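# Place the ceramic mug into the sink

## Task

Move the mug into the sink without breaking it: any drop of more than a few centimetres or a hard bump breaks it and fails. The utility cart is movable. At the end, release the mug and withdraw the robot from it. The robot must not fall or finish leaning.

## Robot and tools

ROBOT. A Rainbow Robotics RB-Y1: a base with two drive wheels plus two rear casters (0.66 m long, 0.58 m wide, its front edge 0.10 m ahead of the drive axle), a torso whose lower 'leg' folds at ankle, knee and hip, two 7-joint arms with parallel grippers, and a pan/tilt head. Cameras: head_camera, left_wrist_camera, right_wrist_camera.

FRAMES. Base frame: origin on the floor halfway between the drive wheels, x forward, y left, z up. The reported chest point (on the spine, 0.08 m under the shoulders; its x is the facing direction, z along the spine), left_hand and right_hand are in this frame. A hand point sits between its finger pads; fingers extend along that hand's -z and close along its x. Printed hand positions can be wrong, worse with the arm stretched. Odometry frame is the base frame where the scene began; base_odometry sums wheel rotation, so slipping reads as motion. Heading: left positive, -3.142 to 3.142.

execute_actions. Argument "actions": a list holding one action or nothing (empty just reports state and images). "cameras": list of camera names or "all"; omitted/null means all, [] means none; a bad name refuses the call. An action may contain:
- "base": exactly one relative command from the current base position. {"translate_m": d}: straight drive in metres, forward positive, -3 to 3. {"rotate_rad": d}: turn in place, radians, counter-clockwise (left) positive, -3.2 to 3.2. No sideways motion. Very long moves are refused, so keep them moderate.
- "joints": an object of absolute targets by joint name (radians, grippers in metres). Ranges: torso_squat_rad 0 to 1.2 (bigger lowers the level chest); torso_shift_rad -0.3 to 0.6 (positive pushes hips forward); torso_pitch_rad -0.2 to 1.4 (positive leans forward); torso_yaw_rad -1.5 to 1.5 (positive left). Per arm: shoulder_pitch -2.356 to 2.356 (0 hanging; negative raises the arm forward/up/in); left_shoulder_roll 0 to 3.141 and right_shoulder_roll -3.141 to 0 (away from the body lifts sideways); shoulder_yaw -2.094 to 2.094; elbow -2.617 to 0.01 (0 straight, negative bends forward); forearm_roll -3.141 to 3.141; wrist_pitch -1.57 to 1.919 (negative tips the hand forward); hand_roll -2.705 to 2.705; gripper_m 0 to 0.1 (pad gap). Both arms share sign conventions (yaw and rolls positive = leftward / counter-clockwise seen from above on a hanging arm). head_pan_rad -0.523 to 0.523 (left positive, relative to chest); head_tilt_rad -0.35 to 1.57 (positive looks down). Done-tolerance is ±0.02 rad, ±0.004 m for grippers. Names are prefixed left_/right_ with the suffix _rad or _m as listed.
- "speeds": lowers top speed for this action: translate_m 0.05-0.4 m/s, rotate_rad 0.1-1.509 rad/s (defaults are the maxima).
- "min_time_s": 0.1-8, a floor on the duration of each arm/head motion.
Default top speeds: arm joints 1 rad/s (wrist-area joints 1.5), head 1.5, squat and pitch 0.3, shift 0.15, torso yaw 0.6, grippers 0.1 m/s. Unknown keys or out-of-range numbers make the whole call refused. A joint not named in an action may keep driving toward its earlier target. If a result reports a stop, later robot calls in that same reply are skipped.

Torso combined limits (violations leave torso joints off_target): squat+shift <= 1.52; squat-shift+pitch <= 1.57; shift+0.5*pitch-0.4*squat <= 0.7; shift+0.3*pitch-0.5*squat <= 0.39.

RESULTS. Images come in the order given by the "pictures" line; joint_positions gives current values. base_status/joint_status per motion: done (for the base: wheels turned the full amount, slip possible); off_target (settled short, maybe still pushing); limit_stop_at_<name> (built-in limit); contact_stop (torso or arm hit something firm, couldn't lift the load, or pinned an arm); time_out; stopped_with_arm (torso halted because an arm contact-stopped); limit_stop_at_own_body (self-collision guard halted it before touching; move arm and torso apart; arm not named); not_followed (arm targets withheld by the collision check, shown with 'joint command not followed' and often a 'cause:' line advising what to send; such targets may be retried on later actions; gripper targets still execute). After contact_stop, time_out or stopped_with_arm, the whole group (torso joints, or all joints of that arm) freezes and forgets targets. on_its_own covers uncommanded parts; 'held at' is the held target, not the position. Recovery from a stop: in a separate action back off arms first, then the torso. Exception: if both hands hold one object and the torso contact-stops right as it starts with nothing in the way, resend every arm joint (not grippers) at its joint_positions value, then repeat the torso command.

HAZARDS. Grasp by commanding an opening at least 0.005 m narrower than the object; off_target is then expected. The base does not stop at furniture and may keep shoving; the bent leg can protrude ahead of the base, and a leg pressing furniture can push the robot backward unseen by odometry. Each arm carries up to 3 kg; weight far forward of the drive wheels can tip the robot with no stop. Arms must never strike or squeeze each other, grippers included; hands are not covered by the inter-arm check. Joint torque reaching its load limit (N m: shoulder joints 65.1, elbow 33.4, forearm_roll/wrist_pitch/hand_roll 23.2; held weight counts) freezes the robot for 10 s; then resend targets. Holding loads heats motors, also between calls: MOTOR HOT at 65 °C, and at 80 °C an OVER-TEMPERATURE FAULT brakes that arm (limit_stop_at_motor_heat) until cooled; resend targets after. Loose objects may occasionally be nudged by outside pushes. Avoid drops, slips, slams and hard shoves.

wait: {"seconds": 0-10}; commands nothing, returns state and images.
zoom_image: {"camera": name, "region": [x0, y0, x1, y1]} in pixels from the top-left of that camera's most recent full image, at most 504 by 504.
finished_scene: {"scene": current scene number}; irreversible, ends the scene once the last command has been held, and reports success. The goal must hold at that moment. Replying with no tool call also ends things.

Each tool is called after ">>>" by a JSON object that holds its "name" and its "arguments", one argument or row to a line.

## Session

>>> {"name": "execute_actions", "arguments": {
  "actions": []
}}

Scene clock: 0.00 s.
base_odometry: x=+0.000 y=+0.000 heading=+0.000 (m, m, rad; odometry frame)
base_status: not commanded
joint_positions: torso_squat_rad=+0.350 torso_shift_rad=+0.001 torso_pitch_rad=+0.001 torso_yaw_rad=-0.001 left_shoulder_pitch_rad=-0.018 left_shoulder_roll_rad=+0.001 left_shoulder_yaw_rad=+0.058 left_elbow_rad=-0.269 left_forearm_roll_rad=+0.032 left_wrist_pitch_rad=+0.032 left_hand_roll_rad=+0.011 left_gripper_m=+0.100 right_shoulder_pitch_rad=+0.043 right_shoulder_roll_rad=+0.002 right_shoulder_yaw_rad=+0.047 right_elbow_rad=-0.162 right_forearm_roll_rad=-0.009 right_wrist_pitch_rad=-0.051 right_hand_roll_rad=+0.020 right_gripper_m=+0.101 head_pan_rad=+0.001 head_tilt_rad=+0.400
joint_status: not commanded
chest: x=-0.2271 y=-0.0004 z=+1.2476 quat_wxyz=(+1.000, +0.000, +0.001, +0.000) (m; base frame)
left_hand: x=-0.0917 y=+0.2260 z=+0.5745 quat_wxyz=(+0.991, +0.000, -0.126, +0.047) (m; base frame)
right_hand: x=-0.1685 y=-0.2156 z=+0.5655 quat_wxyz=(+0.996, +0.003, -0.085, +0.021) (m; base frame)
pictures: head_camera, left_wrist_camera, right_wrist_camera
Images, in order (width x height): head_camera 896x504, left_wrist_camera 644x364, right_wrist_camera 644x364.

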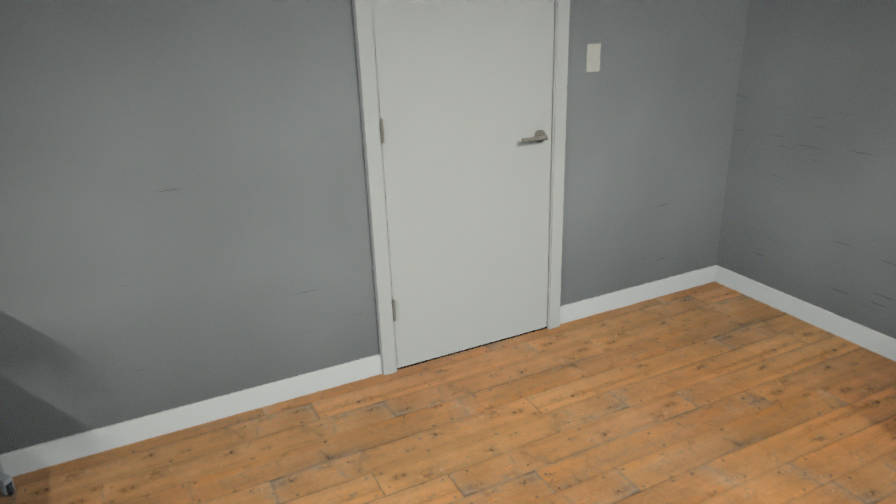

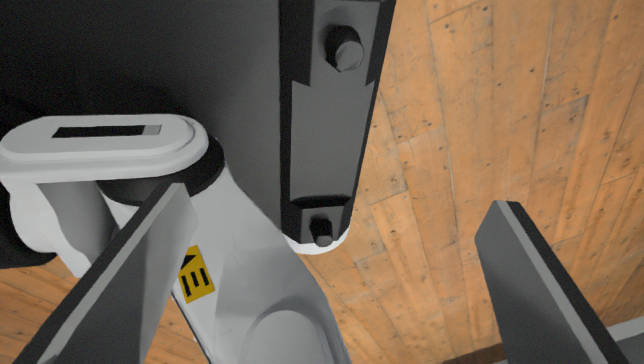

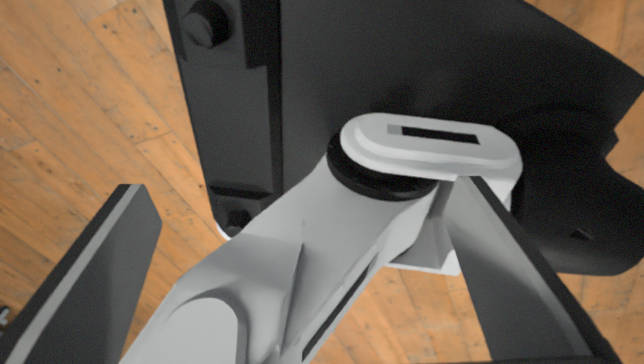

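>>> {"name": "execute_actions", "arguments": {
  "actions": [
    {"joints":{"head_pan_rad":0.52,"torso_yaw_rad":0.6,"head_tilt_rad":0.5}}
  ],
  "cameras": ["head_camera"]
}}

Scene clock: 5.40 s.
base_odometry: x=+0.000 y=+0.000 heading=+0.000 (m, m, rad; odometry frame)
base_status: not commanded
joint_positions: torso_squat_rad=+0.350 torso_shift_rad=+0.001 torso_pitch_rad=+0.001 torso_yaw_rad=+0.600 left_shoulder_pitch_rad=-0.018 left_shoulder_roll_rad=+0.001 left_shoulder_yaw_rad=+0.058 left_elbow_rad=-0.269 left_forearm_roll_rad=+0.032 left_wrist_pitch_rad=+0.032 left_hand_roll_rad=+0.011 left_gripper_m=+0.100 right_shoulder_pitch_rad=+0.043 right_shoulder_roll_rad=+0.002 right_shoulder_yaw_rad=+0.047 right_elbow_rad=-0.162 right_forearm_roll_rad=-0.009 right_wrist_pitch_rad=-0.051 right_hand_roll_rad=+0.020 right_gripper_m=+0.101 head_pan_rad=+0.520 head_tilt_rad=+0.500
joint_status: all done
chest: x=-0.2271 y=-0.0004 z=+1.2476 quat_wxyz=(+0.955, +0.000, +0.001, +0.296) (m; base frame)
left_hand: x=-0.2435 y=+0.2633 z=+0.5747 quat_wxyz=(+0.933, +0.037, -0.120, +0.338) (m; base frame)
right_hand: x=-0.0573 y=-0.1444 z=+0.5653 quat_wxyz=(+0.945, +0.028, -0.081, +0.315) (m; base frame)
pictures: head_camera
Images, in order (width x height): head_camera 896x504.

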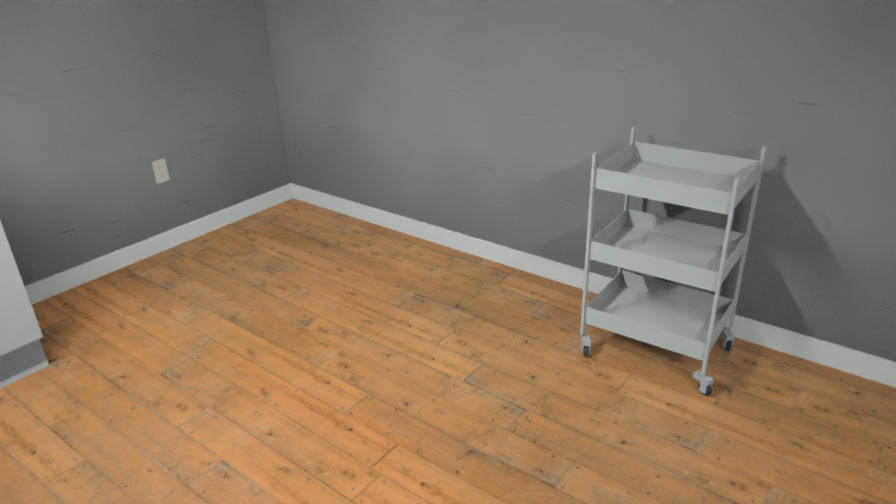

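>>> {"name": "execute_actions", "arguments": {
  "actions": [
    {"joints":{"torso_yaw_rad":1.5,"head_tilt_rad":0.45}}
  ],
  "cameras": ["head_camera"]
}}

Scene clock: 8.43 s.
base_odometry: x=+0.000 y=+0.000 heading=+0.000 (m, m, rad; odometry frame)
base_status: not commanded
joint_positions: torso_squat_rad=+0.350 torso_shift_rad=+0.001 torso_pitch_rad=+0.001 torso_yaw_rad=+0.771 left_shoulder_pitch_rad=-0.018 left_shoulder_roll_rad=+0.001 left_shoulder_yaw_rad=+0.058 left_elbow_rad=-0.269 left_forearm_roll_rad=+0.032 left_wrist_pitch_rad=+0.032 left_hand_roll_rad=+0.011 left_gripper_m=+0.100 right_shoulder_pitch_rad=+0.043 right_shoulder_roll_rad=+0.002 right_shoulder_yaw_rad=+0.047 right_elbow_rad=-0.162 right_forearm_roll_rad=-0.009 right_wrist_pitch_rad=-0.051 right_hand_roll_rad=+0.020 right_gripper_m=+0.101 head_pan_rad=+0.520 head_tilt_rad=+0.450
joint_status: torso_yaw_rad limit_stop_at_own_body (moved +0.171 of +0.900); the others done
on_its_own: torso_yaw_rad is held at +0.771, not at your +1.500, since a limit_stop_at_own_body
chest: x=-0.2271 y=-0.0004 z=+1.2476 quat_wxyz=(+0.927, +0.000, +0.001, +0.376) (m; base frame)
left_hand: x=-0.2884 y=+0.2567 z=+0.5747 quat_wxyz=(+0.901, +0.048, -0.117, +0.416) (m; base frame)
right_hand: x=-0.0352 y=-0.1131 z=+0.5653 quat_wxyz=(+0.915, +0.035, -0.078, +0.395) (m; base frame)
pictures: head_camera
Images, in order (width x height): head_camera 896x504.

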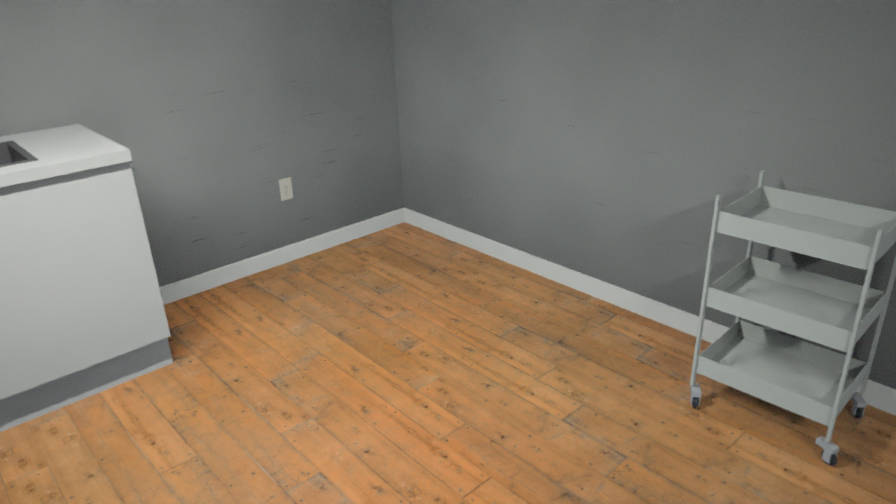

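>>> {"name": "execute_actions", "arguments": {
  "actions": [
    {"joints":{"torso_yaw_rad":-0.6,"head_pan_rad":-0.52,"head_tilt_rad":0.6}}
  ],
  "cameras": ["head_camera"]
}}

Scene clock: 15.70 s.
base_odometry: x=+0.000 y=+0.000 heading=+0.000 (m, m, rad; odometry frame)
base_status: not commanded
joint_positions: torso_squat_rad=+0.350 torso_shift_rad=+0.001 torso_pitch_rad=+0.001 torso_yaw_rad=-0.600 left_shoulder_pitch_rad=-0.018 left_shoulder_roll_rad=+0.001 left_shoulder_yaw_rad=+0.058 left_elbow_rad=-0.269 left_forearm_roll_rad=+0.032 left_wrist_pitch_rad=+0.032 left_hand_roll_rad=+0.011 left_gripper_m=+0.100 right_shoulder_pitch_rad=+0.043 right_shoulder_roll_rad=+0.002 right_shoulder_yaw_rad=+0.047 right_elbow_rad=-0.162 right_forearm_roll_rad=-0.009 right_wrist_pitch_rad=-0.051 right_hand_roll_rad=+0.020 right_gripper_m=+0.101 head_pan_rad=-0.520 head_tilt_rad=+0.600
joint_status: all done
chest: x=-0.2271 y=-0.0004 z=+1.2476 quat_wxyz=(+0.955, +0.000, +0.001, -0.296) (m; base frame)
left_hand: x=+0.0122 y=+0.1097 z=+0.5744 quat_wxyz=(+0.961, -0.038, -0.120, -0.248) (m; base frame)
right_hand: x=-0.3003 y=-0.2116 z=+0.5657 quat_wxyz=(+0.958, -0.023, -0.082, -0.274) (m; base frame)
pictures: head_camera
Images, in order (width x height): head_camera 896x504.

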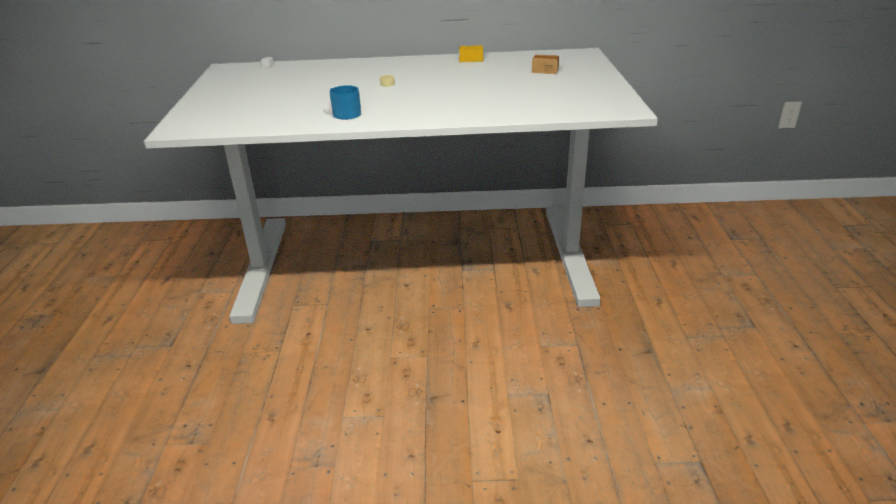

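>>> {"name": "zoom_image", "arguments": {
  "camera": "head_camera",
  "region": [240, 40, 440, 150]
}}

Region (240, 40, 440, 150) of head_camera's 896x504 image, scaled by 2.520, with more detail than that image has; it fills the top 277 rows of this view, and the rest is white.

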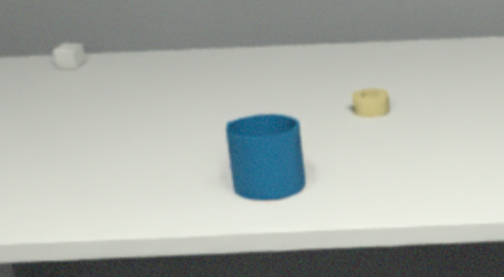

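>>> {"name": "execute_actions", "arguments": {
  "actions": [
    {"base":{"rotate_rad":-0.935},"joints":{"torso_yaw_rad":0,"head_pan_rad":0,"head_tilt_rad":0.3,"torso_squat_rad":0.2,"torso_shift_rad":0.2,"torso_pitch_rad":0.3,"right_shoulder_pitch_rad":-0.38,"right_shoulder_roll_rad":-0.023,"right_shoulder_yaw_rad":-0.127,"right_elbow_rad":-2.012,"right_forearm_roll_rad":0,"right_wrist_pitch_rad":1.771,"right_hand_roll_rad":1.57,"left_shoulder_pitch_rad":-0.1,"left_elbow_rad":-0.1,"left_shoulder_roll_rad":0.05}}
  ],
  "cameras": ["head_camera"]
}}

>>> {"name": "execute_actions", "arguments": {
  "actions": [
    {"base":{"translate_m":0.9},"joints":{"head_tilt_rad":0.45}}
  ]
}}

Scene clock: 85.13 s.
base_odometry: x=+0.000 y=+0.000 heading=-0.934 (m, m, rad; odometry frame)
base_status: done
joint_positions: torso_squat_rad=+0.200 torso_shift_rad=+0.200 torso_pitch_rad=+0.300 torso_yaw_rad=+0.000 left_shoulder_pitch_rad=-0.100 left_shoulder_roll_rad=+0.050 left_shoulder_yaw_rad=+0.058 left_elbow_rad=-0.100 left_forearm_roll_rad=+0.032 left_wrist_pitch_rad=+0.032 left_hand_roll_rad=+0.011 left_gripper_m=+0.100 right_shoulder_pitch_rad=-0.380 right_shoulder_roll_rad=-0.023 right_shoulder_yaw_rad=-0.127 right_elbow_rad=-2.012 right_forearm_roll_rad=+0.000 right_wrist_pitch_rad=+1.771 right_hand_roll_rad=+1.570 right_gripper_m=+0.101 head_pan_rad=+0.000 head_tilt_rad=+0.300
joint_status: all done
chest: x=-0.0002 y=-0.0004 z=+1.2485 quat_wxyz=(+0.989, +0.000, +0.150, +0.000) (m; base frame)
left_hand: x=-0.0912 y=+0.2572 z=+0.5696 quat_wxyz=(+0.997, +0.027, +0.068, +0.030) (m; base frame)
right_hand: x=+0.3782 y=-0.2201 z=+0.9263 quat_wxyz=(+0.699, -0.105, -0.106, +0.699) (m; base frame)
pictures: head_camera
Images, in order (width x height): head_camera 896x504.

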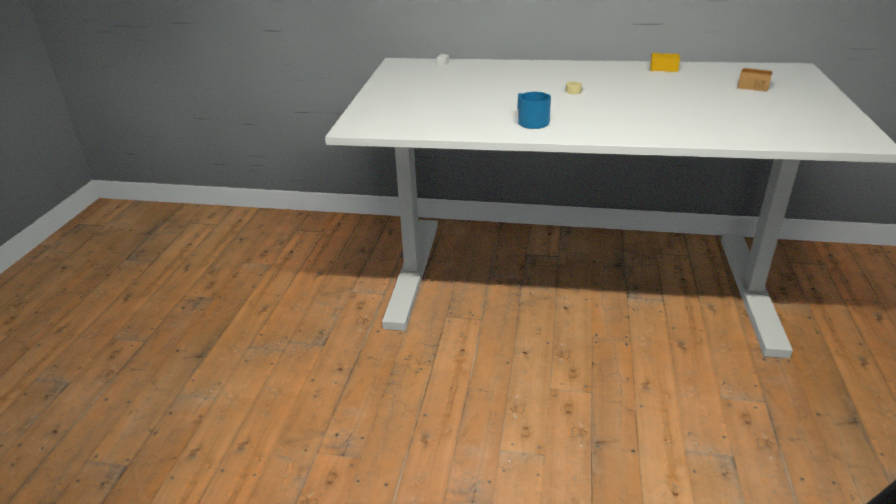

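Scene clock: 88.93 s.
base_odometry: x=+0.535 y=-0.724 heading=-0.935 (m, m, rad; odometry frame)
base_status: done
joint_positions: torso_squat_rad=+0.200 torso_shift_rad=+0.200 torso_pitch_rad=+0.300 torso_yaw_rad=+0.000 left_shoulder_pitch_rad=-0.100 left_shoulder_roll_rad=+0.050 left_shoulder_yaw_rad=+0.058 left_elbow_rad=-0.100 left_forearm_roll_rad=+0.032 left_wrist_pitch_rad=+0.032 left_hand_roll_rad=+0.011 left_gripper_m=+0.100 right_shoulder_pitch_rad=-0.380 right_shoulder_roll_rad=-0.023 right_shoulder_yaw_rad=-0.127 right_elbow_rad=-2.012 right_forearm_roll_rad=+0.000 right_wrist_pitch_rad=+1.771 right_hand_roll_rad=+1.570 right_gripper_m=+0.101 head_pan_rad=+0.000 head_tilt_rad=+0.450
joint_status: all done
chest: x=-0.0002 y=-0.0004 z=+1.2485 quat_wxyz=(+0.989, +0.000, +0.150, +0.000) (m; base frame)
left_hand: x=-0.0911 y=+0.2572 z=+0.5695 quat_wxyz=(+0.997, +0.027, +0.067, +0.030) (m; base frame)
right_hand: x=+0.3783 y=-0.2201 z=+0.9264 quat_wxyz=(+0.699, -0.105, -0.106, +0.699) (m; base frame)
pictures: head_camera, left_wrist_camera, right_wrist_camera
Images, in order (width x height): head_camera 896x504, left_wrist_camera 644x364, right_wrist_camera 644x364.

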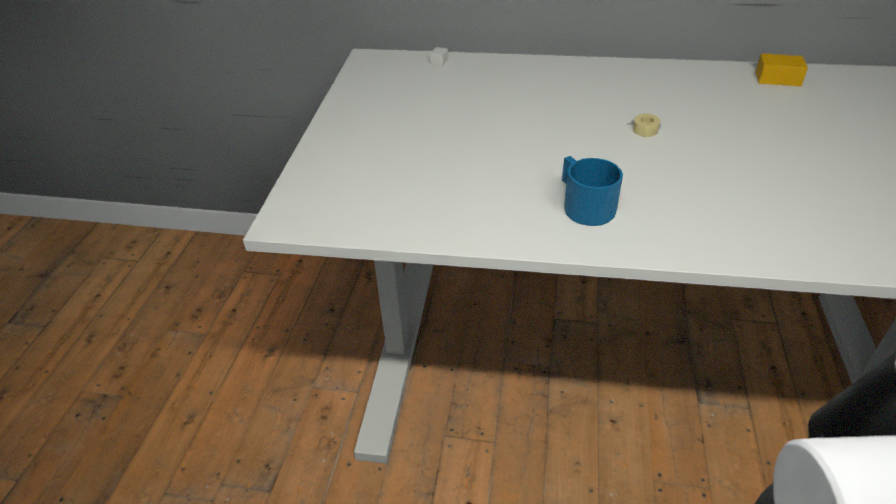

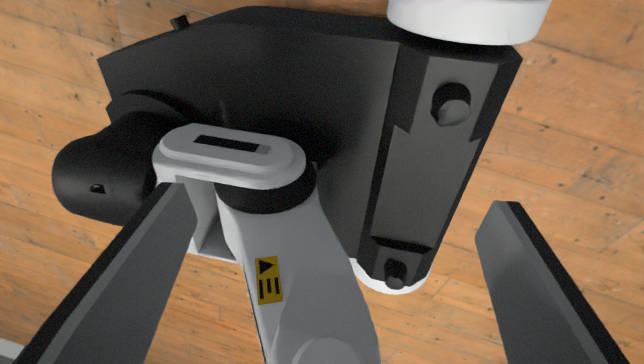

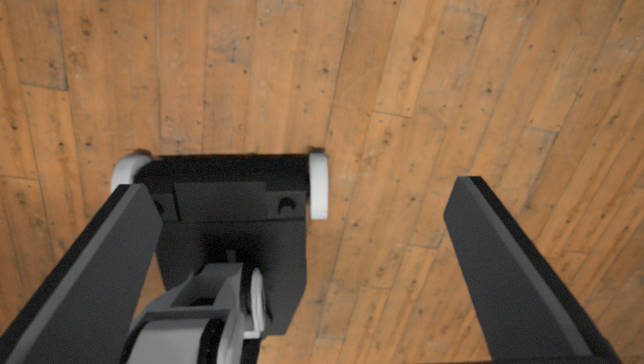

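>>> {"name": "execute_actions", "arguments": {
  "actions": [
    {"base":{"rotate_rad":-0.065},"joints":{"right_gripper_m":0.06}}
  ],
  "cameras": []
}}

>>> {"name": "execute_actions", "arguments": {
  "actions": [
    {"base":{"translate_m":0.6},"joints":{"head_tilt_rad":0.8,"head_pan_rad":-0.2}}
  ],
  "cameras": ["head_camera","right_wrist_camera"]
}}

Scene clock: 115.93 s.
base_odometry: x=+0.535 y=-0.724 heading=-0.999 (m, m, rad; odometry frame)
base_status: done
joint_positions: torso_squat_rad=+0.200 torso_shift_rad=+0.200 torso_pitch_rad=+0.300 torso_yaw_rad=+0.000 left_shoulder_pitch_rad=-0.100 left_shoulder_roll_rad=+0.050 left_shoulder_yaw_rad=+0.058 left_elbow_rad=-0.100 left_forearm_roll_rad=+0.032 left_wrist_pitch_rad=+0.032 left_hand_roll_rad=+0.011 left_gripper_m=+0.100 right_shoulder_pitch_rad=-0.380 right_shoulder_roll_rad=-0.023 right_shoulder_yaw_rad=-0.127 right_elbow_rad=-2.012 right_forearm_roll_rad=+0.000 right_wrist_pitch_rad=+1.771 right_hand_roll_rad=+1.570 right_gripper_m=+0.060 head_pan_rad=+0.000 head_tilt_rad=+0.450
joint_status: all done
chest: x=-0.0002 y=-0.0004 z=+1.2485 quat_wxyz=(+0.989, +0.000, +0.150, +0.000) (m; base frame)
left_hand: x=-0.0911 y=+0.2572 z=+0.5695 quat_wxyz=(+0.997, +0.027, +0.067, +0.030) (m; base frame)
right_hand: x=+0.3783 y=-0.2201 z=+0.9264 quat_wxyz=(+0.699, -0.105, -0.106, +0.699) (m; base frame)
pictures: none
No camera images: the call's "cameras" was empty. Leave "cameras" out to get every camera's image.

Scene clock: 119.00 s.
base_odometry: x=+0.860 y=-1.229 heading=-0.999 (m, m, rad; odometry frame)
base_status: done
joint_positions: torso_squat_rad=+0.200 torso_shift_rad=+0.200 torso_pitch_rad=+0.300 torso_yaw_rad=+0.000 left_shoulder_pitch_rad=-0.100 left_shoulder_roll_rad=+0.050 left_shoulder_yaw_rad=+0.058 left_elbow_rad=-0.100 left_forearm_roll_rad=+0.032 left_wrist_pitch_rad=+0.032 left_hand_roll_rad=+0.011 left_gripper_m=+0.100 right_shoulder_pitch_rad=-0.380 right_shoulder_roll_rad=-0.023 right_shoulder_yaw_rad=-0.127 right_elbow_rad=-2.012 right_forearm_roll_rad=+0.000 right_wrist_pitch_rad=+1.771 right_hand_roll_rad=+1.570 right_gripper_m=+0.060 head_pan_rad=-0.200 head_tilt_rad=+0.800
joint_status: all done
chest: x=-0.0002 y=-0.0004 z=+1.2485 quat_wxyz=(+0.989, +0.000, +0.149, +0.000) (m; base frame)
left_hand: x=-0.0911 y=+0.2572 z=+0.5695 quat_wxyz=(+0.997, +0.027, +0.067, +0.030) (m; base frame)
right_hand: x=+0.3783 y=-0.2201 z=+0.9264 quat_wxyz=(+0.699, -0.105, -0.106, +0.699) (m; base frame)
pictures: head_camera, right_wrist_camera
Images, in order (width x height): head_camera 896x504, right_wrist_camera 644x364.

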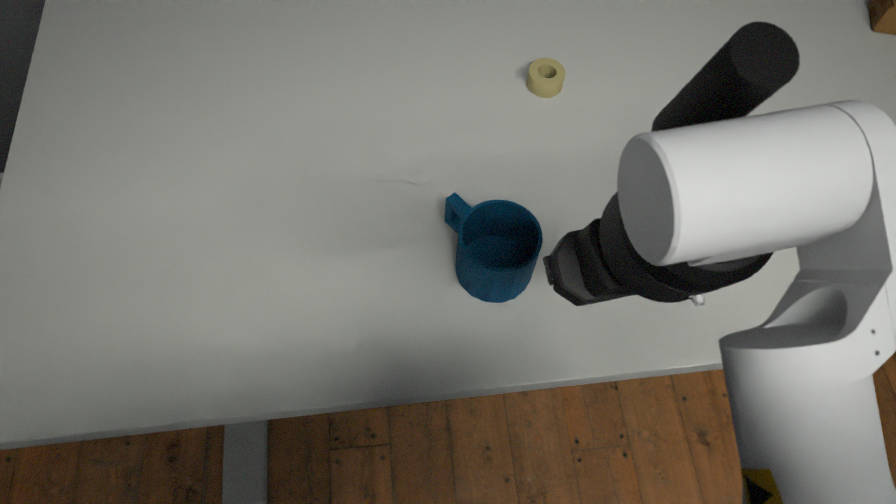

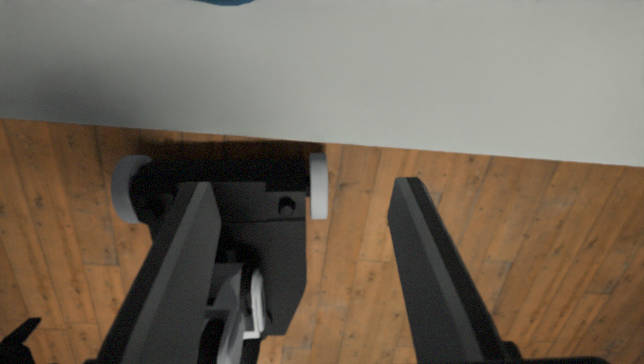

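>>> {"name": "execute_actions", "arguments": {
  "actions": [
    {"base":{"translate_m":0.09}}
  ],
  "cameras": ["head_camera","right_wrist_camera"]
}}

Scene clock: 126.00 s.
base_odometry: x=+0.908 y=-1.304 heading=-0.999 (m, m, rad; odometry frame)
base_status: done
joint_positions: torso_squat_rad=+0.200 torso_shift_rad=+0.200 torso_pitch_rad=+0.300 torso_yaw_rad=+0.000 left_shoulder_pitch_rad=-0.100 left_shoulder_roll_rad=+0.050 left_shoulder_yaw_rad=+0.058 left_elbow_rad=-0.100 left_forearm_roll_rad=+0.032 left_wrist_pitch_rad=+0.032 left_hand_roll_rad=+0.011 left_gripper_m=+0.100 right_shoulder_pitch_rad=-0.380 right_shoulder_roll_rad=-0.023 right_shoulder_yaw_rad=-0.127 right_elbow_rad=-2.012 right_forearm_roll_rad=+0.000 right_wrist_pitch_rad=+1.771 right_hand_roll_rad=+1.570 right_gripper_m=+0.060 head_pan_rad=-0.200 head_tilt_rad=+0.800
joint_status: not commanded
chest: x=-0.0001 y=-0.0004 z=+1.2484 quat_wxyz=(+0.989, +0.000, +0.150, +0.000) (m; base frame)
left_hand: x=-0.0910 y=+0.2572 z=+0.5695 quat_wxyz=(+0.997, +0.027, +0.068, +0.030) (m; base frame)
right_hand: x=+0.3784 y=-0.2201 z=+0.9264 quat_wxyz=(+0.699, -0.105, -0.106, +0.699) (m; base frame)
pictures: head_camera, right_wrist_camera
Images, in order (width x height): head_camera 896x504, right_wrist_camera 644x364.

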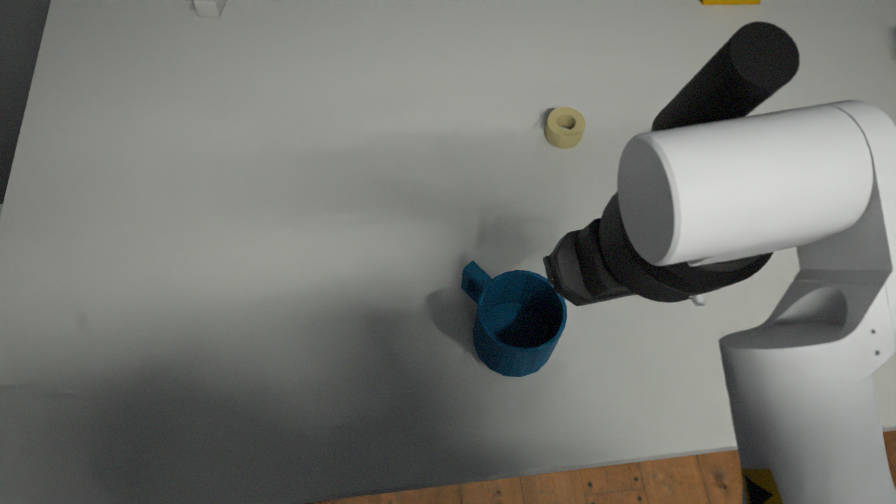

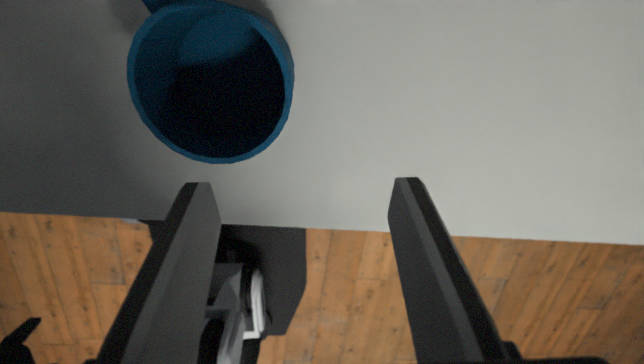

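>>> {"name": "execute_actions", "arguments": {
  "actions": [
    {"joints":{"torso_squat_rad":0.45}}
  ],
  "cameras": ["head_camera","right_wrist_camera"]
}}

Scene clock: 135.90 s.
base_odometry: x=+0.908 y=-1.304 heading=-0.999 (m, m, rad; odometry frame)
base_status: not commanded
joint_positions: torso_squat_rad=+0.450 torso_shift_rad=+0.200 torso_pitch_rad=+0.300 torso_yaw_rad=+0.000 left_shoulder_pitch_rad=-0.100 left_shoulder_roll_rad=+0.050 left_shoulder_yaw_rad=+0.058 left_elbow_rad=-0.100 left_forearm_roll_rad=+0.032 left_wrist_pitch_rad=+0.032 left_hand_roll_rad=+0.011 left_gripper_m=+0.100 right_shoulder_pitch_rad=-0.380 right_shoulder_roll_rad=-0.023 right_shoulder_yaw_rad=-0.127 right_elbow_rad=-2.012 right_forearm_roll_rad=+0.000 right_wrist_pitch_rad=+1.771 right_hand_roll_rad=+1.570 right_gripper_m=+0.060 head_pan_rad=-0.200 head_tilt_rad=+0.800
joint_status: all done
chest: x=-0.0114 y=-0.0004 z=+1.1939 quat_wxyz=(+0.989, +0.000, +0.149, +0.000) (m; base frame)
left_hand: x=-0.1021 y=+0.2573 z=+0.5149 quat_wxyz=(+0.997, +0.027, +0.067, +0.030) (m; base frame)
right_hand: x=+0.3672 y=-0.2201 z=+0.8719 quat_wxyz=(+0.699, -0.105, -0.106, +0.699) (m; base frame)
pictures: head_camera, right_wrist_camera
Images, in order (width x height): head_camera 896x504, right_wrist_camera 644x364.

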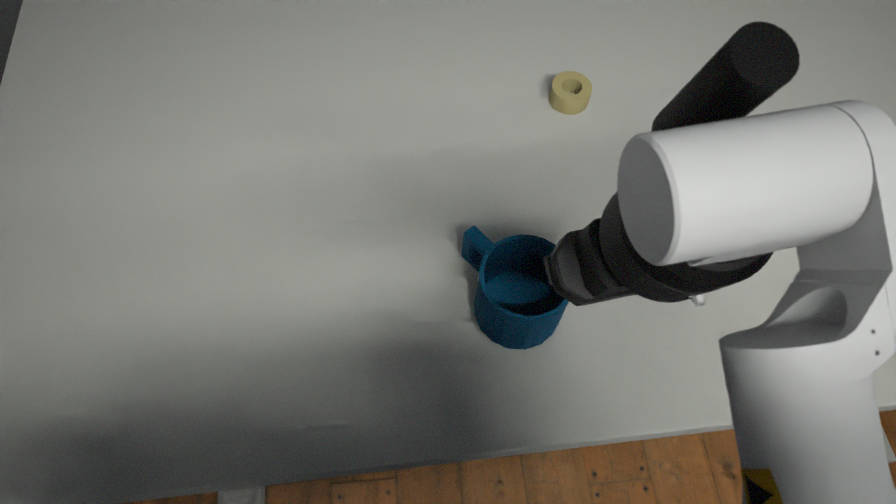

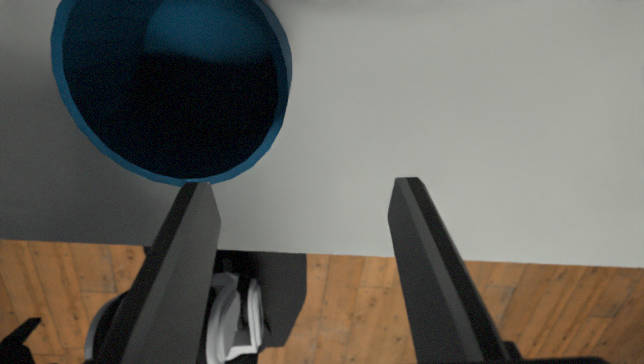

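>>> {"name": "execute_actions", "arguments": {
  "actions": [
    {"base":{"translate_m":0.052}}
  ],
  "cameras": ["head_camera","right_wrist_camera"]
}}

Scene clock: 144.93 s.
base_odometry: x=+0.936 y=-1.348 heading=-0.999 (m, m, rad; odometry frame)
base_status: done
joint_positions: torso_squat_rad=+0.450 torso_shift_rad=+0.200 torso_pitch_rad=+0.300 torso_yaw_rad=+0.000 left_shoulder_pitch_rad=-0.100 left_shoulder_roll_rad=+0.050 left_shoulder_yaw_rad=+0.058 left_elbow_rad=-0.100 left_forearm_roll_rad=+0.032 left_wrist_pitch_rad=+0.032 left_hand_roll_rad=+0.011 left_gripper_m=+0.100 right_shoulder_pitch_rad=-0.380 right_shoulder_roll_rad=-0.023 right_shoulder_yaw_rad=-0.127 right_elbow_rad=-2.012 right_forearm_roll_rad=+0.000 right_wrist_pitch_rad=+1.771 right_hand_roll_rad=+1.570 right_gripper_m=+0.060 head_pan_rad=-0.200 head_tilt_rad=+0.800
joint_status: not commanded
chest: x=-0.0113 y=-0.0004 z=+1.1938 quat_wxyz=(+0.989, +0.000, +0.150, +0.000) (m; base frame)
left_hand: x=-0.1021 y=+0.2573 z=+0.5149 quat_wxyz=(+0.997, +0.027, +0.067, +0.030) (m; base frame)
right_hand: x=+0.3673 y=-0.2200 z=+0.8718 quat_wxyz=(+0.699, -0.105, -0.106, +0.699) (m; base frame)
pictures: head_camera, right_wrist_camera
Images, in order (width x height): head_camera 896x504, right_wrist_camera 644x364.

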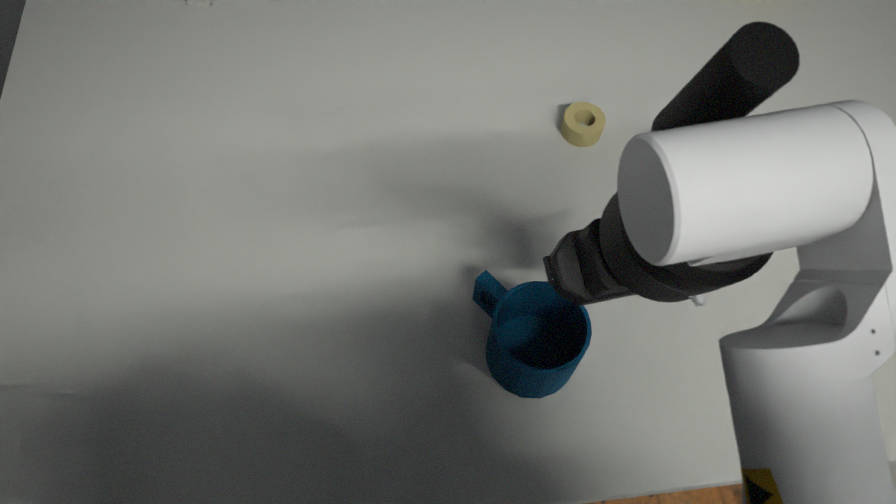

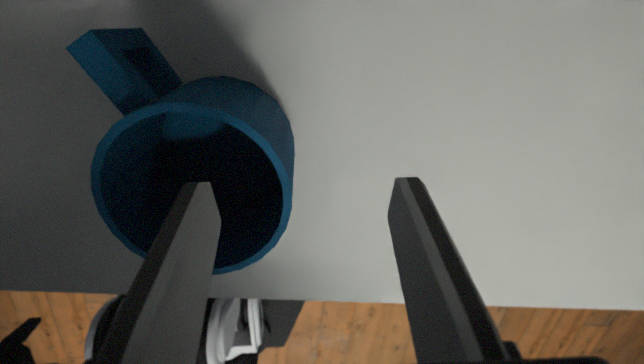

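>>> {"name": "execute_actions", "arguments": {
  "actions": [
    {"joints":{"torso_squat_rad":0.63}}
  ],
  "cameras": ["head_camera","right_wrist_camera"]
}}

Scene clock: 154.97 s.
base_odometry: x=+0.936 y=-1.348 heading=-0.999 (m, m, rad; odometry frame)
base_status: not commanded
joint_positions: torso_squat_rad=+0.630 torso_shift_rad=+0.200 torso_pitch_rad=+0.300 torso_yaw_rad=+0.000 left_shoulder_pitch_rad=-0.100 left_shoulder_roll_rad=+0.050 left_shoulder_yaw_rad=+0.058 left_elbow_rad=-0.100 left_forearm_roll_rad=+0.032 left_wrist_pitch_rad=+0.032 left_hand_roll_rad=+0.011 left_gripper_m=+0.100 right_shoulder_pitch_rad=-0.380 right_shoulder_roll_rad=-0.023 right_shoulder_yaw_rad=-0.127 right_elbow_rad=-2.012 right_forearm_roll_rad=+0.000 right_wrist_pitch_rad=+1.771 right_hand_roll_rad=+1.570 right_gripper_m=+0.060 head_pan_rad=-0.200 head_tilt_rad=+0.800
joint_status: all done
chest: x=-0.0243 y=-0.0004 z=+1.1305 quat_wxyz=(+0.989, +0.000, +0.149, +0.000) (m; base frame)
left_hand: x=-0.1149 y=+0.2573 z=+0.4515 quat_wxyz=(+0.997, +0.027, +0.067, +0.030) (m; base frame)
right_hand: x=+0.3544 y=-0.2200 z=+0.8086 quat_wxyz=(+0.699, -0.106, -0.106, +0.699) (m; base frame)
pictures: head_camera, right_wrist_camera
Images, in order (width x height): head_camera 896x504, right_wrist_camera 644x364.

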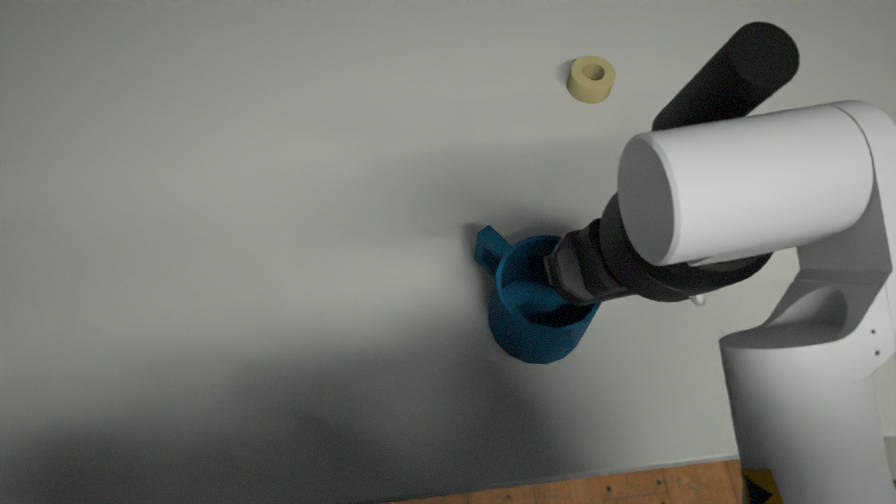

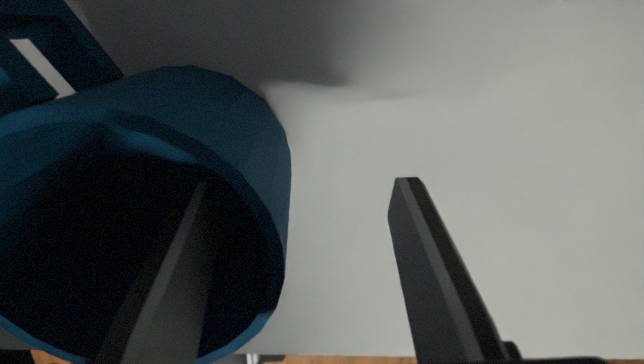

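>>> {"name": "execute_actions", "arguments": {
  "actions": [
    {"joints":{"right_gripper_m":0.0},"min_time_s":1}
  ],
  "cameras": ["head_camera","right_wrist_camera"]
}}

action 0: "min_time_s" has no arm or head joint beside it: it slows only arm and head motions. Command such a joint too, or leave it out

>>> {"name": "execute_actions", "arguments": {
  "actions": [
    {"joints":{"right_gripper_m":0.0}}
  ],
  "cameras": ["head_camera","right_wrist_camera"]
}}

Scene clock: 163.97 s.
base_odometry: x=+0.936 y=-1.348 heading=-0.999 (m, m, rad; odometry frame)
base_status: not commanded
joint_positions: torso_squat_rad=+0.630 torso_shift_rad=+0.200 torso_pitch_rad=+0.300 torso_yaw_rad=+0.000 left_shoulder_pitch_rad=-0.100 left_shoulder_roll_rad=+0.050 left_shoulder_yaw_rad=+0.058 left_elbow_rad=-0.100 left_forearm_roll_rad=+0.032 left_wrist_pitch_rad=+0.032 left_hand_roll_rad=+0.011 left_gripper_m=+0.100 right_shoulder_pitch_rad=-0.380 right_shoulder_roll_rad=-0.023 right_shoulder_yaw_rad=-0.127 right_elbow_rad=-2.012 right_forearm_roll_rad=+0.000 right_wrist_pitch_rad=+1.771 right_hand_roll_rad=+1.570 right_gripper_m=+0.007 head_pan_rad=-0.200 head_tilt_rad=+0.800
joint_status: right_gripper_m off_target (ended at +0.007, target +0.000)
chest: x=-0.0243 y=-0.0004 z=+1.1305 quat_wxyz=(+0.989, +0.000, +0.149, +0.000) (m; base frame)
left_hand: x=-0.1149 y=+0.2573 z=+0.4515 quat_wxyz=(+0.997, +0.027, +0.067, +0.030) (m; base frame)
right_hand: x=+0.3544 y=-0.2200 z=+0.8086 quat_wxyz=(+0.699, -0.105, -0.106, +0.699) (m; base frame)
pictures: head_camera, right_wrist_camera
Images, in order (width x height): head_camera 896x504, right_wrist_camera 644x364.

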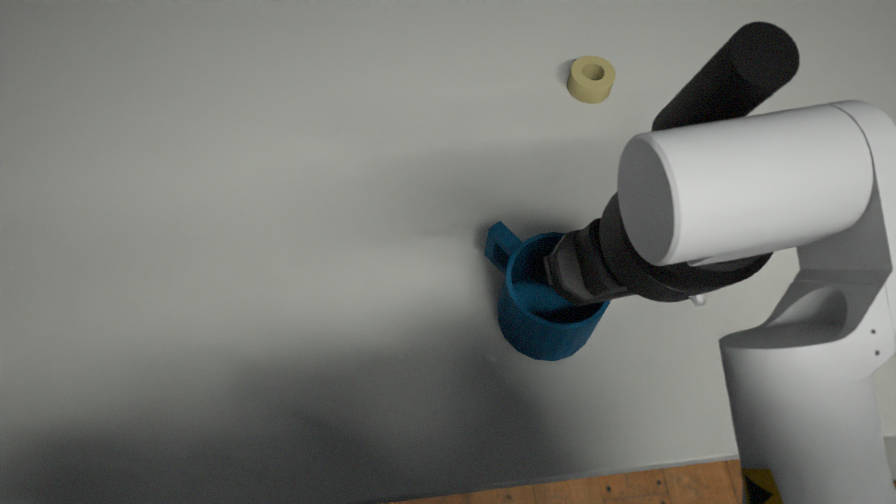

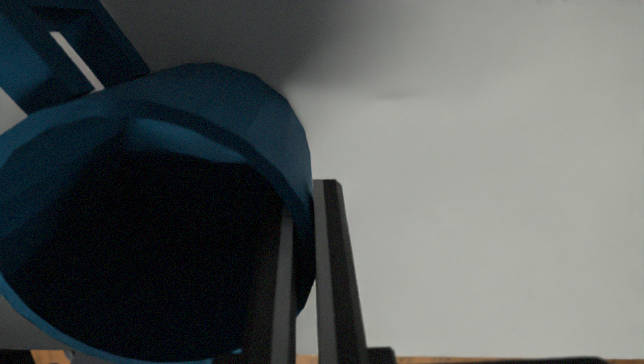

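>>> {"name": "execute_actions", "arguments": {
  "actions": [
    {"joints":{"torso_squat_rad":0.4}}
  ],
  "cameras": ["head_camera","right_wrist_camera"]
}}

Scene clock: 167.73 s.
base_odometry: x=+0.936 y=-1.348 heading=-0.999 (m, m, rad; odometry frame)
base_status: not commanded
joint_positions: torso_squat_rad=+0.400 torso_shift_rad=+0.200 torso_pitch_rad=+0.300 torso_yaw_rad=+0.000 left_shoulder_pitch_rad=-0.100 left_shoulder_roll_rad=+0.050 left_shoulder_yaw_rad=+0.058 left_elbow_rad=-0.100 left_forearm_roll_rad=+0.032 left_wrist_pitch_rad=+0.032 left_hand_roll_rad=+0.011 left_gripper_m=+0.100 right_shoulder_pitch_rad=-0.380 right_shoulder_roll_rad=-0.023 right_shoulder_yaw_rad=-0.127 right_elbow_rad=-2.012 right_forearm_roll_rad=+0.000 right_wrist_pitch_rad=+1.771 right_hand_roll_rad=+1.570 right_gripper_m=+0.007 head_pan_rad=-0.200 head_tilt_rad=+0.800
joint_status: all done
chest: x=-0.0083 y=-0.0004 z=+1.2080 quat_wxyz=(+0.989, +0.000, +0.150, +0.000) (m; base frame)
left_hand: x=-0.0993 y=+0.2573 z=+0.5290 quat_wxyz=(+0.997, +0.027, +0.068, +0.030) (m; base frame)
right_hand: x=+0.3701 y=-0.2201 z=+0.8858 quat_wxyz=(+0.699, -0.105, -0.106, +0.699) (m; base frame)
pictures: head_camera, right_wrist_camera
Images, in order (width x height): head_camera 896x504, right_wrist_camera 644x364.

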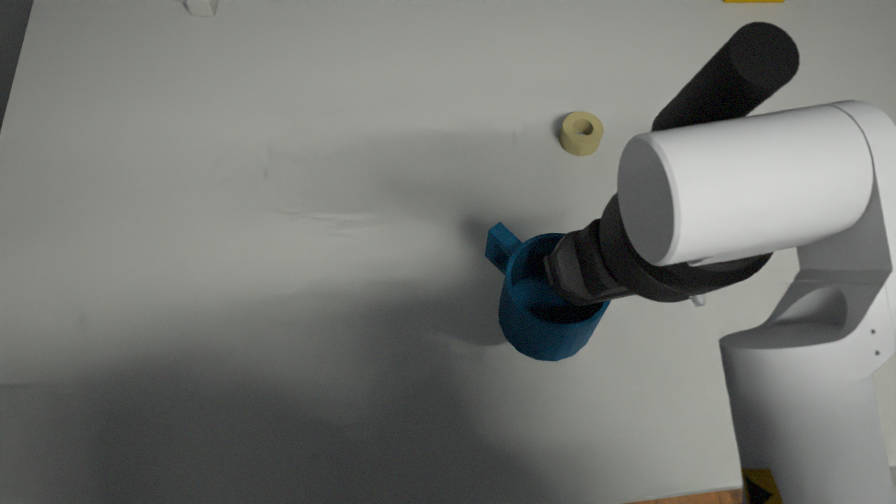

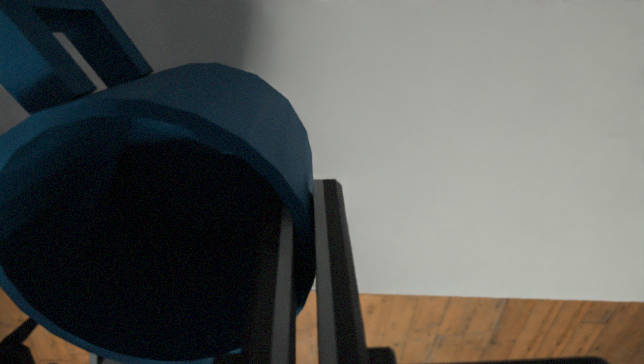

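>>> {"name": "execute_actions", "arguments": {
  "actions": [
    {"base":{"translate_m":-0.6},"joints":{"torso_squat_rad":0.0,"head_tilt_rad":0.15,"head_pan_rad":0}}
  ],
  "cameras": ["head_camera"]
}}

>>> {"name": "execute_actions", "arguments": {
  "actions": [
    {"base":{"rotate_rad":3.06}}
  ],
  "cameras": ["head_camera","right_wrist_camera"]
}}

Scene clock: 182.63 s.
base_odometry: x=+0.612 y=-0.843 heading=-1.000 (m, m, rad; odometry frame)
base_status: done
joint_positions: torso_squat_rad=+0.000 torso_shift_rad=+0.200 torso_pitch_rad=+0.300 torso_yaw_rad=+0.000 left_shoulder_pitch_rad=-0.100 left_shoulder_roll_rad=+0.050 left_shoulder_yaw_rad=+0.058 left_elbow_rad=-0.100 left_forearm_roll_rad=+0.032 left_wrist_pitch_rad=+0.032 left_hand_roll_rad=+0.011 left_gripper_m=+0.100 right_shoulder_pitch_rad=-0.380 right_shoulder_roll_rad=-0.023 right_shoulder_yaw_rad=-0.127 right_elbow_rad=-2.012 right_forearm_roll_rad=+0.000 right_wrist_pitch_rad=+1.771 right_hand_roll_rad=+1.570 right_gripper_m=+0.007 head_pan_rad=+0.000 head_tilt_rad=+0.150
joint_status: all done
chest: x=+0.0026 y=-0.0004 z=+1.2621 quat_wxyz=(+0.989, +0.000, +0.149, +0.000) (m; base frame)
left_hand: x=-0.0883 y=+0.2572 z=+0.5832 quat_wxyz=(+0.997, +0.027, +0.068, +0.030) (m; base frame)
right_hand: x=+0.3809 y=-0.2201 z=+0.9400 quat_wxyz=(+0.699, -0.105, -0.106, +0.699) (m; base frame)
pictures: head_camera
Images, in order (width x height): head_camera 896x504.

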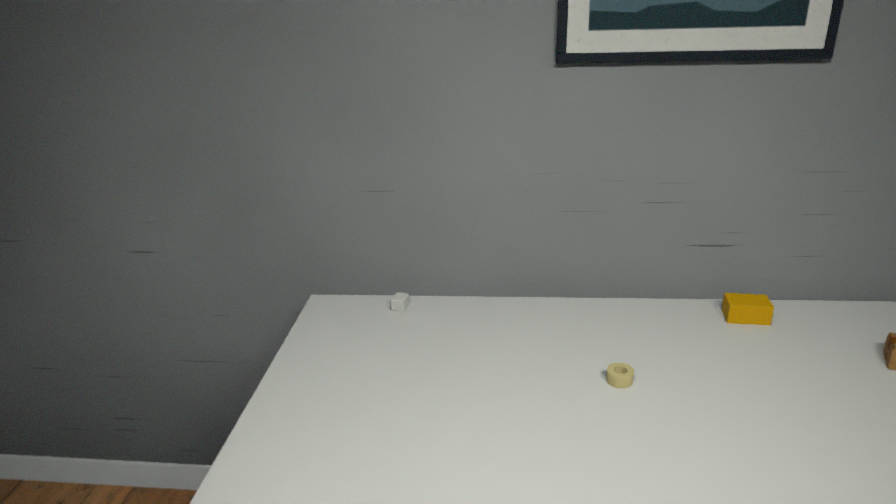

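Scene clock: 187.93 s.
base_odometry: x=+0.612 y=-0.843 heading=+2.060 (m, m, rad; odometry frame)
base_status: done
joint_positions: torso_squat_rad=+0.000 torso_shift_rad=+0.200 torso_pitch_rad=+0.300 torso_yaw_rad=+0.000 left_shoulder_pitch_rad=-0.100 left_shoulder_roll_rad=+0.050 left_shoulder_yaw_rad=+0.058 left_elbow_rad=-0.100 left_forearm_roll_rad=+0.032 left_wrist_pitch_rad=+0.032 left_hand_roll_rad=+0.011 left_gripper_m=+0.100 right_shoulder_pitch_rad=-0.380 right_shoulder_roll_rad=-0.023 right_shoulder_yaw_rad=-0.127 right_elbow_rad=-2.012 right_forearm_roll_rad=+0.000 right_wrist_pitch_rad=+1.771 right_hand_roll_rad=+1.570 right_gripper_m=+0.007 head_pan_rad=+0.000 head_tilt_rad=+0.150
joint_status: not commanded
chest: x=+0.0026 y=-0.0004 z=+1.2621 quat_wxyz=(+0.989, +0.000, +0.149, +0.000) (m; base frame)
left_hand: x=-0.0883 y=+0.2573 z=+0.5832 quat_wxyz=(+0.997, +0.027, +0.068, +0.030) (m; base frame)
right_hand: x=+0.3809 y=-0.2202 z=+0.9400 quat_wxyz=(+0.699, -0.105, -0.106, +0.699) (m; base frame)
pictures: head_camera, right_wrist_camera
Images, in order (width x height): head_camera 896x504, right_wrist_camera 644x364.

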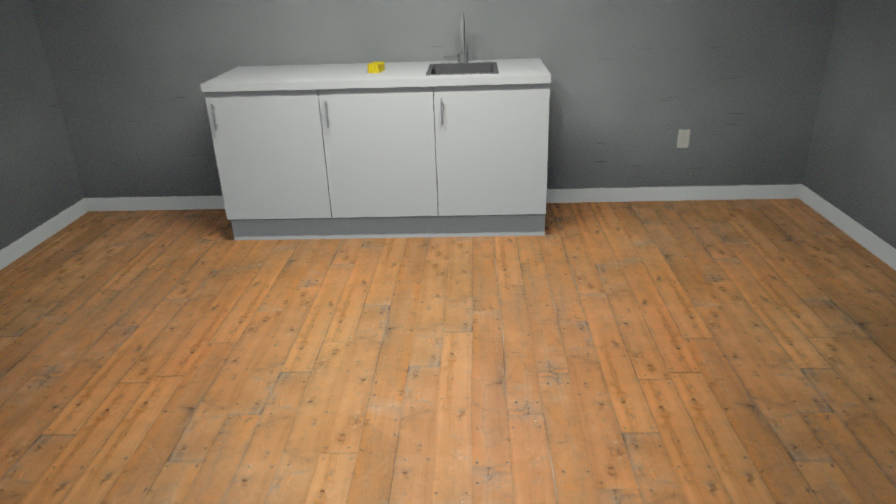

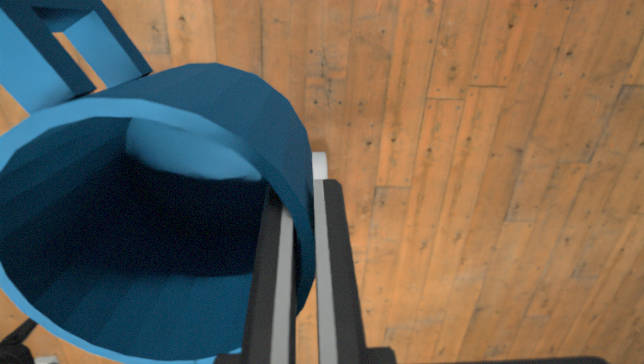

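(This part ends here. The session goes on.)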